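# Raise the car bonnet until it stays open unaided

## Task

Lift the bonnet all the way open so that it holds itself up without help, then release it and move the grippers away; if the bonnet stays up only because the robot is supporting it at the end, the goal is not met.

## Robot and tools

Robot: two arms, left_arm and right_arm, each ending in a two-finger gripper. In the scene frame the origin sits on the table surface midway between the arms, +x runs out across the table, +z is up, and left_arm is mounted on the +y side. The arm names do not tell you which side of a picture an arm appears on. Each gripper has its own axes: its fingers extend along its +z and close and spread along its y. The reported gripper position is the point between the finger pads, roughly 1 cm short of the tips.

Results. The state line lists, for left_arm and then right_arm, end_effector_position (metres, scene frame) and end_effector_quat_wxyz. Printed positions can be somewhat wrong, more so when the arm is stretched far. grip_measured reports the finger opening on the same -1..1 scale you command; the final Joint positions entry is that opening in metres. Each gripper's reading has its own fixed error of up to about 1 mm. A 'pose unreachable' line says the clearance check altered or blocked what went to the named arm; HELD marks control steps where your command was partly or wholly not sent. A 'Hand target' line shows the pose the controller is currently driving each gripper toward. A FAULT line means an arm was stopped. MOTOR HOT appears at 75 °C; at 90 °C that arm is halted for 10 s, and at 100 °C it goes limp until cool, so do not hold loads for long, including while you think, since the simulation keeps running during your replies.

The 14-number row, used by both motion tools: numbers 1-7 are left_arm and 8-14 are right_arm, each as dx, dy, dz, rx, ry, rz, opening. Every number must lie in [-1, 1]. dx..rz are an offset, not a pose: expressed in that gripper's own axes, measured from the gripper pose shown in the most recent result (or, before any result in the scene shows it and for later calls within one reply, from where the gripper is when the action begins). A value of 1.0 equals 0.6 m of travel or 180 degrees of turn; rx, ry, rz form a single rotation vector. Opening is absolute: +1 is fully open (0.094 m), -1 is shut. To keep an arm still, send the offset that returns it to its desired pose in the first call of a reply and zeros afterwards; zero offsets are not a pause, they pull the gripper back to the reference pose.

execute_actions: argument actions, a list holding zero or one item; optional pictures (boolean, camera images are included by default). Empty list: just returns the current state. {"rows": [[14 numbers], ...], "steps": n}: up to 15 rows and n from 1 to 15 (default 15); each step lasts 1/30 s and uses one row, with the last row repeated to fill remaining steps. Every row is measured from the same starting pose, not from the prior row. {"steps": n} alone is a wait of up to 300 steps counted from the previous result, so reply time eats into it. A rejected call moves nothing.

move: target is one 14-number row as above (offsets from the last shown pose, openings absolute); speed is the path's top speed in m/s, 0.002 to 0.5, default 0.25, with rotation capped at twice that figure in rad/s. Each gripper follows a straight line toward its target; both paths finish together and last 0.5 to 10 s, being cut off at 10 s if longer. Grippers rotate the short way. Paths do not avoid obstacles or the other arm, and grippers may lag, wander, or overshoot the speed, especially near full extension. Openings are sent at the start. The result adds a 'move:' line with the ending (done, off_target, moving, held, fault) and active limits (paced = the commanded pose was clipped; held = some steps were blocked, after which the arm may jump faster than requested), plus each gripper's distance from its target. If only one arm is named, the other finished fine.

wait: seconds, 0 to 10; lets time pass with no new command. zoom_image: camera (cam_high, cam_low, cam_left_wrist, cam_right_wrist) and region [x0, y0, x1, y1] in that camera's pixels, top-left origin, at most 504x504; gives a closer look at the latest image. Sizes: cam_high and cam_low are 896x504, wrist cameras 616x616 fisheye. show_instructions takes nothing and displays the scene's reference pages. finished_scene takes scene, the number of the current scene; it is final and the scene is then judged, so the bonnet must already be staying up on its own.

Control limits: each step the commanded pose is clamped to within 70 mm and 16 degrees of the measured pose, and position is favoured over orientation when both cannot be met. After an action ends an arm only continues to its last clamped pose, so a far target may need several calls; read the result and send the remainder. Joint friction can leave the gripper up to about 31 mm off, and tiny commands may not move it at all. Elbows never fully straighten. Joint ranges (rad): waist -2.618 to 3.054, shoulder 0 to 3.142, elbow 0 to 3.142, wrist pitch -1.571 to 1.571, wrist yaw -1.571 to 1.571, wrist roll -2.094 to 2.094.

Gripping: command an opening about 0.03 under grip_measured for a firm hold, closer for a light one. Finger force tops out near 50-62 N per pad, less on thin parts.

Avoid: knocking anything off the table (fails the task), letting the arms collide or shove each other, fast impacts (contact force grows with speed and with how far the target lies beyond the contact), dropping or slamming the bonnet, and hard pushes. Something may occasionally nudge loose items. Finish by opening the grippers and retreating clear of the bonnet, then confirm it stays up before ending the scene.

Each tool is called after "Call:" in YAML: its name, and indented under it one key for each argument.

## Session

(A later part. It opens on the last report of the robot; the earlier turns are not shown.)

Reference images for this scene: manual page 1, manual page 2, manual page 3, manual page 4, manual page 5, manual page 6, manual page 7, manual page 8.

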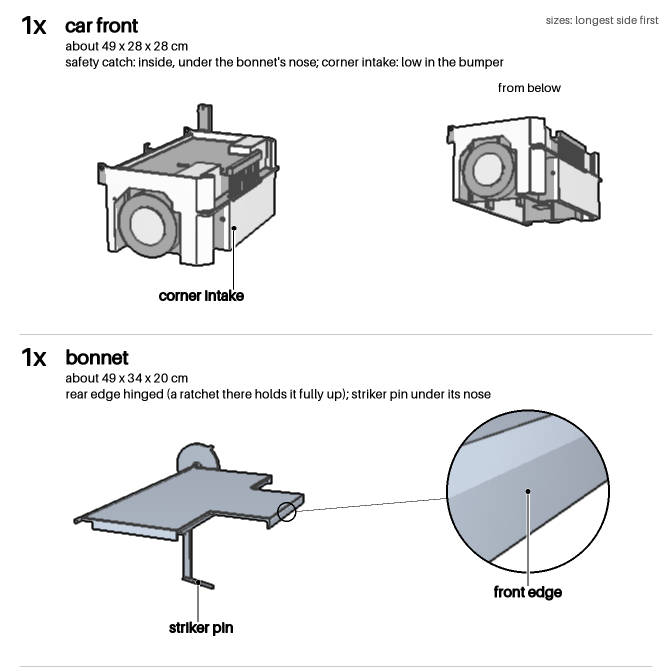

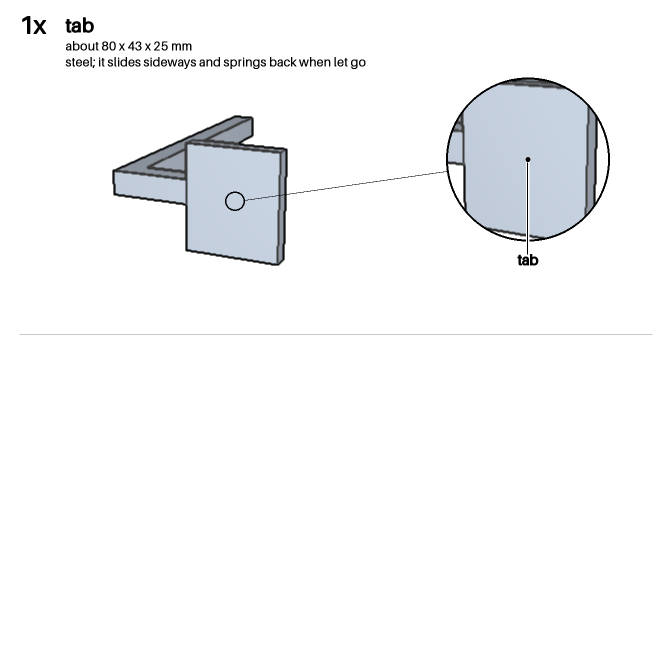

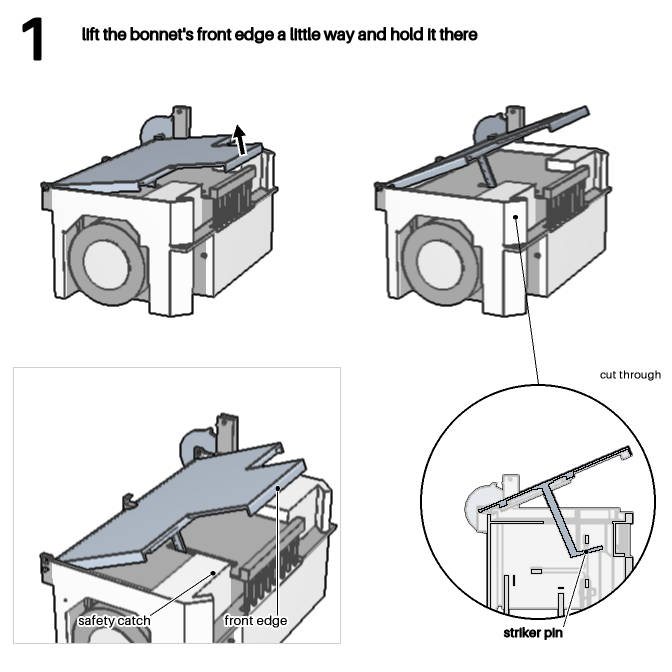

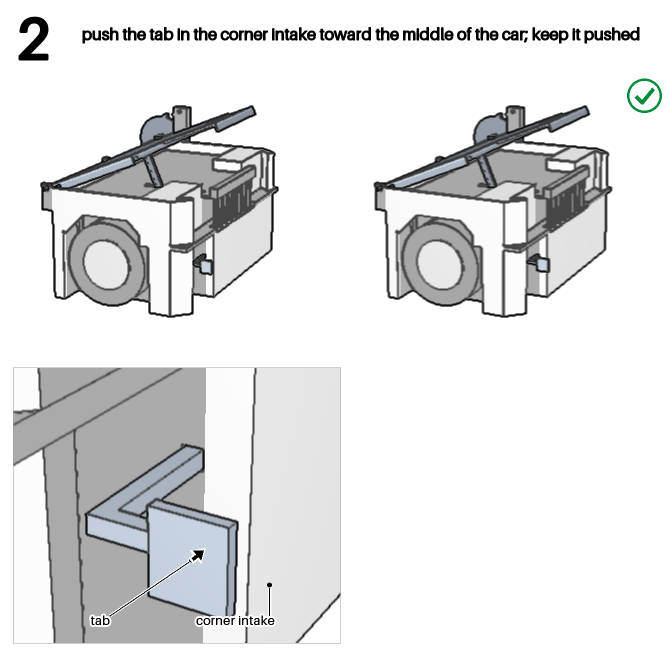

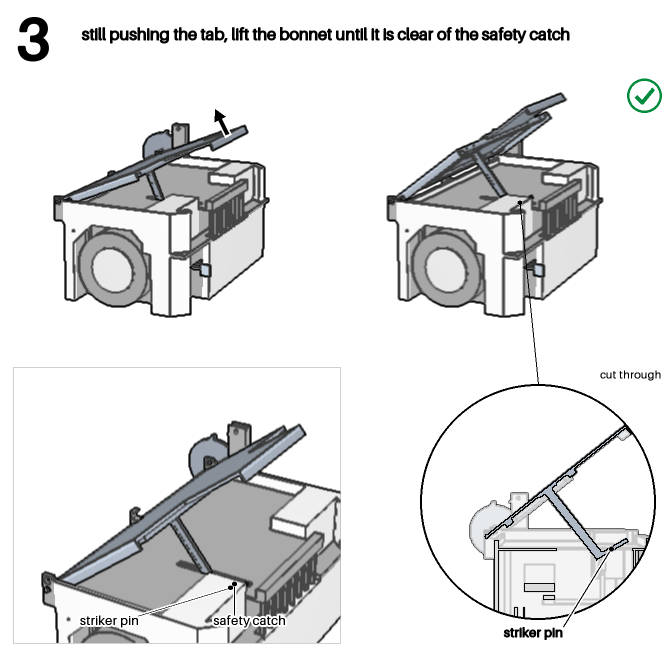

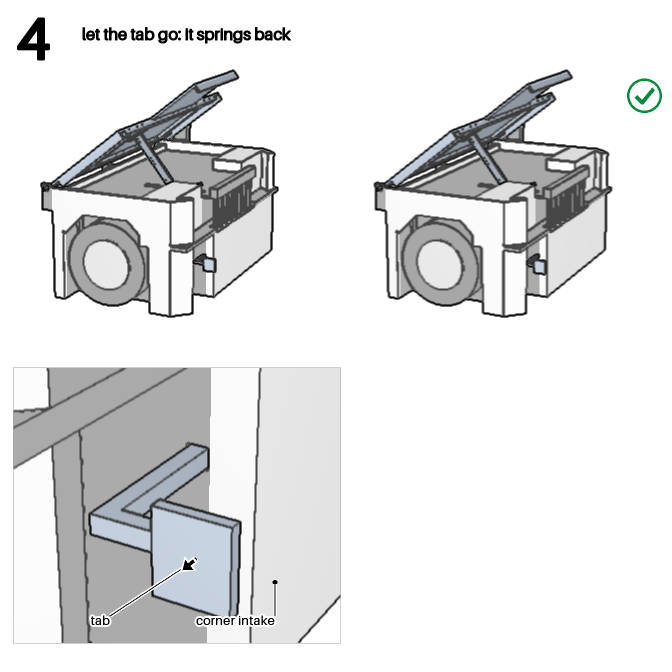

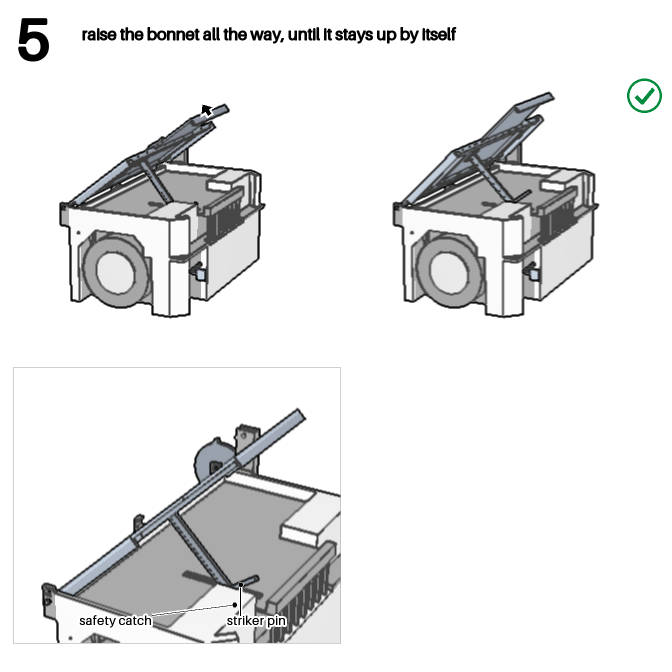

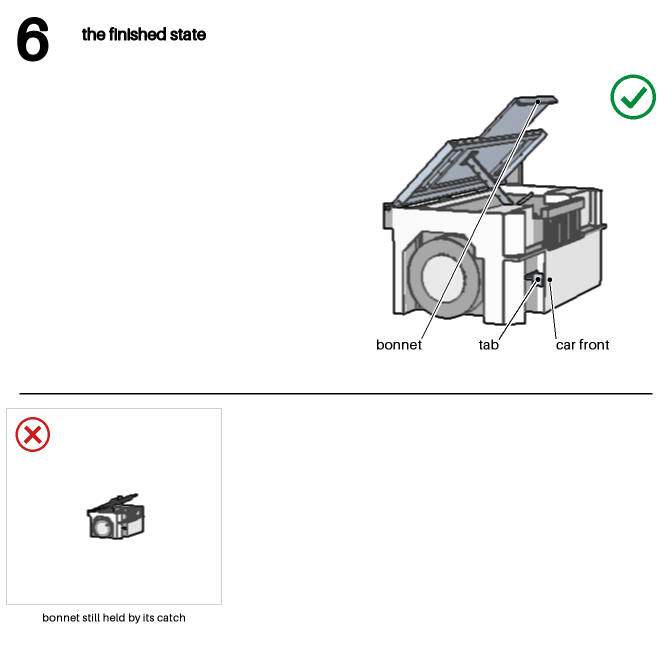

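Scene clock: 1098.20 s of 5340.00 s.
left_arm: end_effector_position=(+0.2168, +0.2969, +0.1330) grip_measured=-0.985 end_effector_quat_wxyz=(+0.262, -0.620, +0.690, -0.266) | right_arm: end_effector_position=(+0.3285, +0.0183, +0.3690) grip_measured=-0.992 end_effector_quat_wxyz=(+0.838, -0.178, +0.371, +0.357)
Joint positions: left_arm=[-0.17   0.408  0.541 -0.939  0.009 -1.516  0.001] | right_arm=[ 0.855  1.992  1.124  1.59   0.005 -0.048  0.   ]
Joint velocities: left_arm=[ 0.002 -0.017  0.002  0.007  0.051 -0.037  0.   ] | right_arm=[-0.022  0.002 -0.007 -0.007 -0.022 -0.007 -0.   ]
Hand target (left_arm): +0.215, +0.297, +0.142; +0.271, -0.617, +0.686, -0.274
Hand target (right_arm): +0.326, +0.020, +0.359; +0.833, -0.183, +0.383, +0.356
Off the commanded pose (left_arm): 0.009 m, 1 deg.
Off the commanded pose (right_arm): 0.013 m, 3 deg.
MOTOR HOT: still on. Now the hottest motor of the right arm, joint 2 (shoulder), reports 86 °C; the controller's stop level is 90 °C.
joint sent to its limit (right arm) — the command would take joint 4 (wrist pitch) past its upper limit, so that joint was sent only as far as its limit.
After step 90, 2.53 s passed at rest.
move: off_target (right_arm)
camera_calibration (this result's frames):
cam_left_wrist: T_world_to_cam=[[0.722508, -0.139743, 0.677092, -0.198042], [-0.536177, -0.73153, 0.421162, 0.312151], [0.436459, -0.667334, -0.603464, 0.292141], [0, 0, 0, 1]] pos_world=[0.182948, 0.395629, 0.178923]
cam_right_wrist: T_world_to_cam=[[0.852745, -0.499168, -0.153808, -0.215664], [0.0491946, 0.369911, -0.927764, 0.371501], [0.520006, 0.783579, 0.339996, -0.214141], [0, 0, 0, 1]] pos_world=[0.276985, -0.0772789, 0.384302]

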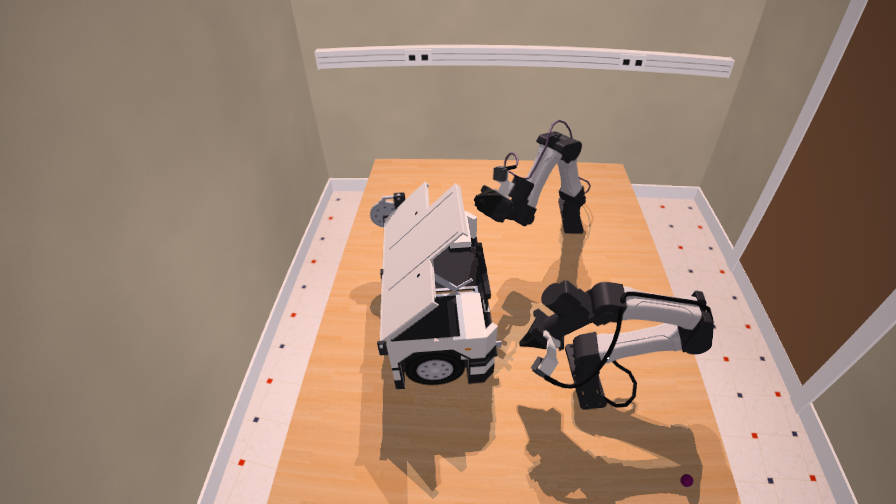

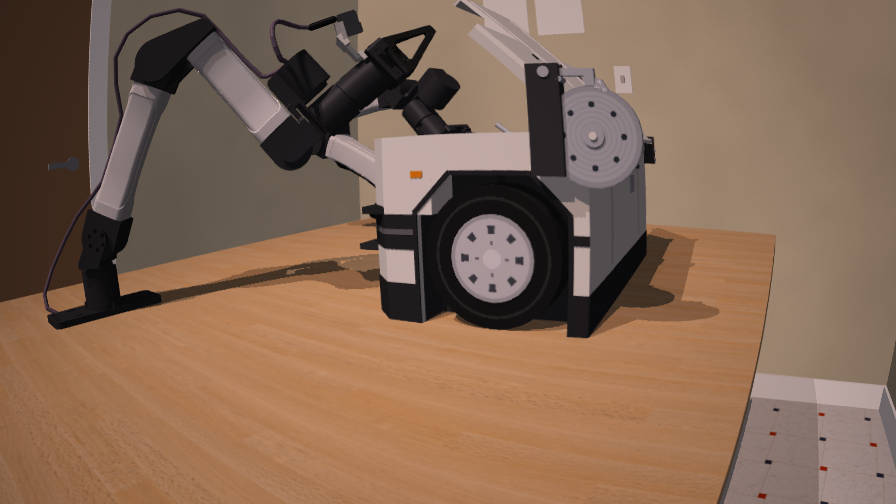

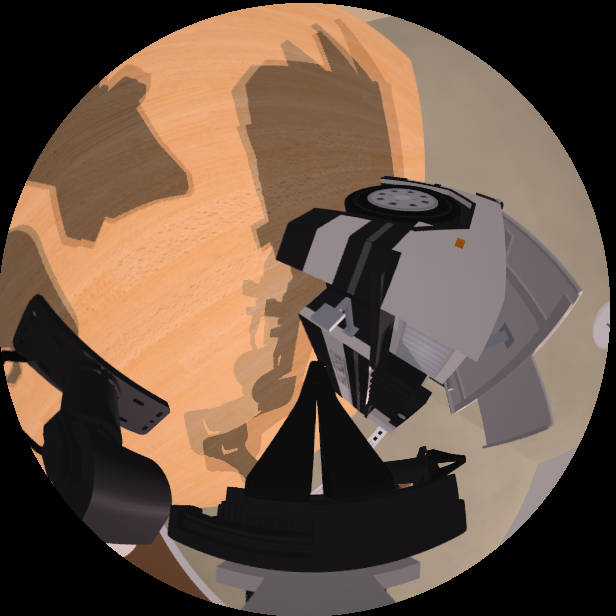

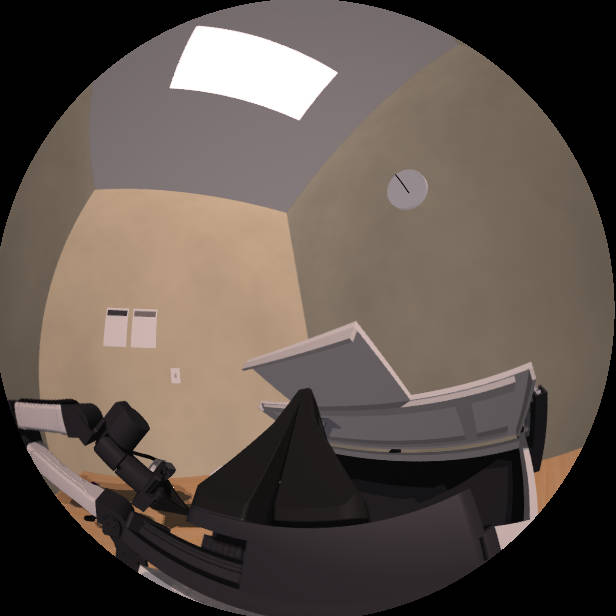

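Call:
move:
  target: [0,0,-0.03,0,0,0,-1,-0.13,0,-0.15,0,0.12,0,-1]
  speed: 0.15

Call:
zoom_image:
  camera: "cam_low"
  region: [400,0,680,200]

Scene clock: 1106.03 s of 5340.00 s.
left_arm: end_effector_position=(+0.2065, +0.2974, +0.1355) grip_measured=-0.985 end_effector_quat_wxyz=(+0.250, -0.625, +0.695, -0.254) | right_arm: end_effector_position=(+0.2488, -0.0700, +0.3875) grip_measured=-0.992 end_effector_quat_wxyz=(+0.764, -0.233, +0.506, +0.324)
Joint positions: left_arm=[-0.17   0.408  0.578 -1.013  0.009 -1.516  0.001] | right_arm=[ 0.876  1.21   0.704  0.895  0.041 -0.048  0.   ]
Joint velocities: left_arm=[-0.002  0.012  0.007 -0.007  0.022 -0.022  0.   ] | right_arm=[-0.017 -0.002 -0.007 -0.022 -0.007  0.037  0.001]
Hand target (left_arm): +0.204, +0.298, +0.146; +0.262, -0.620, +0.690, -0.266
Hand target (right_arm): +0.248, -0.067, +0.372; +0.753, -0.242, +0.522, +0.320
Off the commanded pose (left_arm): 0.011 m, 2 deg.
Off the commanded pose (right_arm): 0.020 m, 2 deg.
MOTOR HOT: still on. Now the hottest motor of the right arm, joint 2 (shoulder), reports 84 °C; the controller's stop level is 90 °C.
After step 90, 2.83 s passed at rest.
move: off_target (left_arm, right_arm)
camera_calibration (this result's frames):
cam_left_wrist: T_world_to_cam=[[0.747031, -0.140899, 0.649686, -0.193246], [-0.520271, -0.73228, 0.439414, 0.300455], [0.413839, -0.666268, -0.620342, 0.305043], [0, 0, 0, 1]] pos_world=[0.17444, 0.39603, 0.182756]
cam_right_wrist: T_world_to_cam=[[0.804562, -0.552449, -0.217899, -0.155886], [-0.169486, 0.138054, -0.975815, 0.482088], [0.56917, 0.822035, 0.0174409, 0.00569899], [0, 0, 0, 1]] pos_world=[0.203883, -0.157358, 0.436363]

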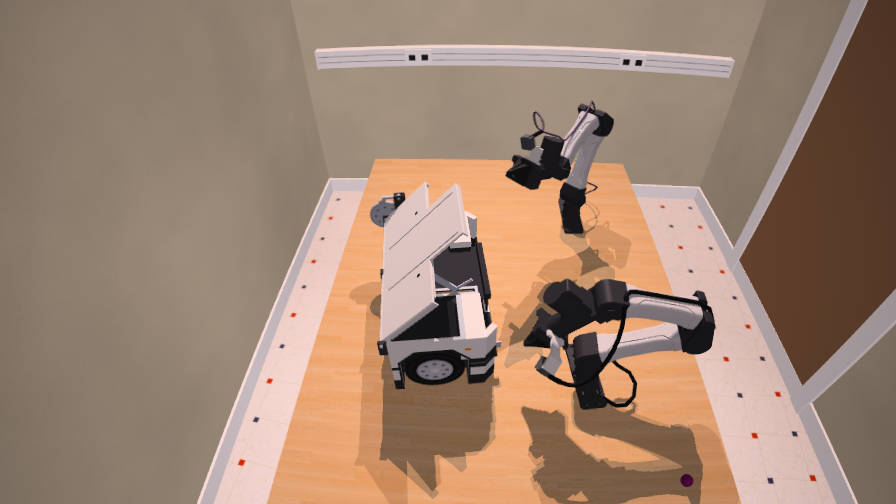

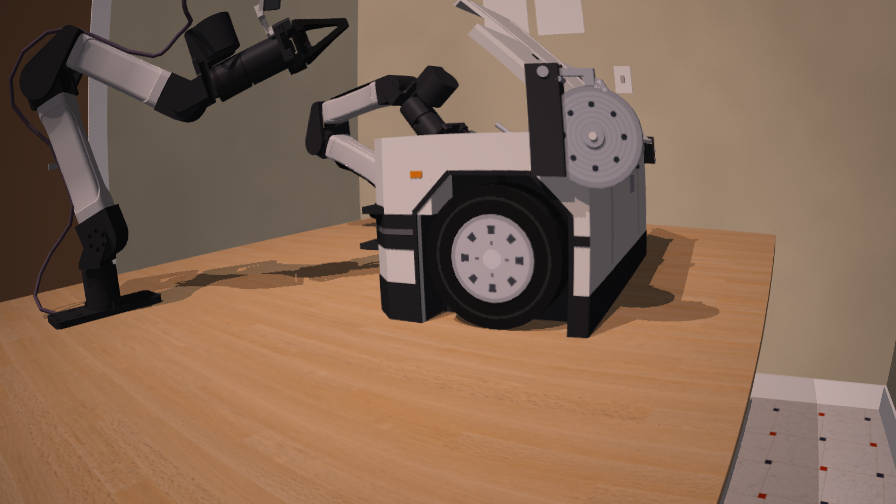

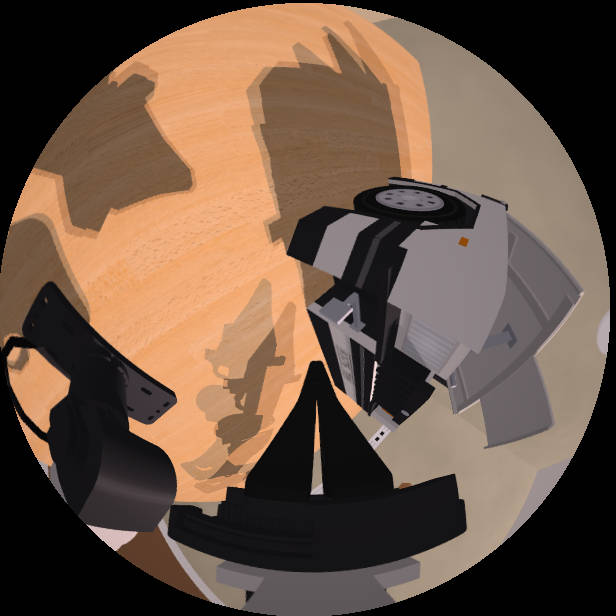

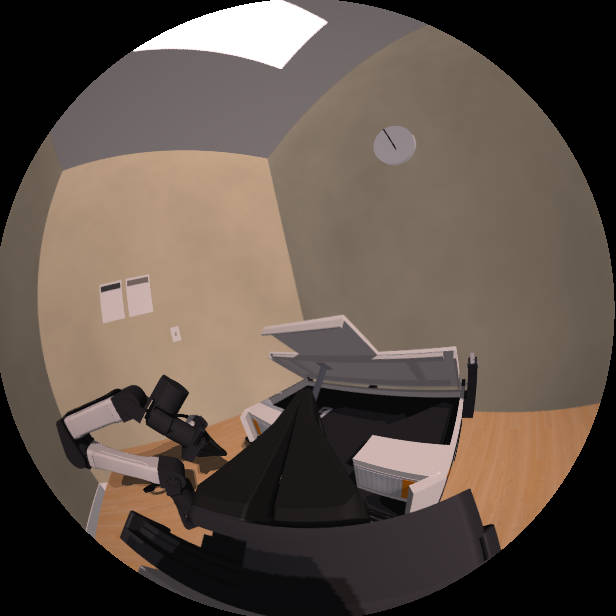

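Region (400, 0, 680, 200) of cam_low's 896x504 image, scaled by 1.800, with more detail than that image has; it fills the top 360 rows of this view, and the rest is white.

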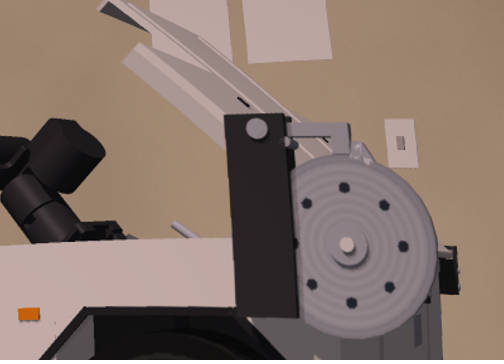

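The ratchet is holding the bonnet up with the tooth against the pawl, the tab is released, and both arms are clear.

Call:
finished_scene:
  scene: 2

The scene is finished: the task was done.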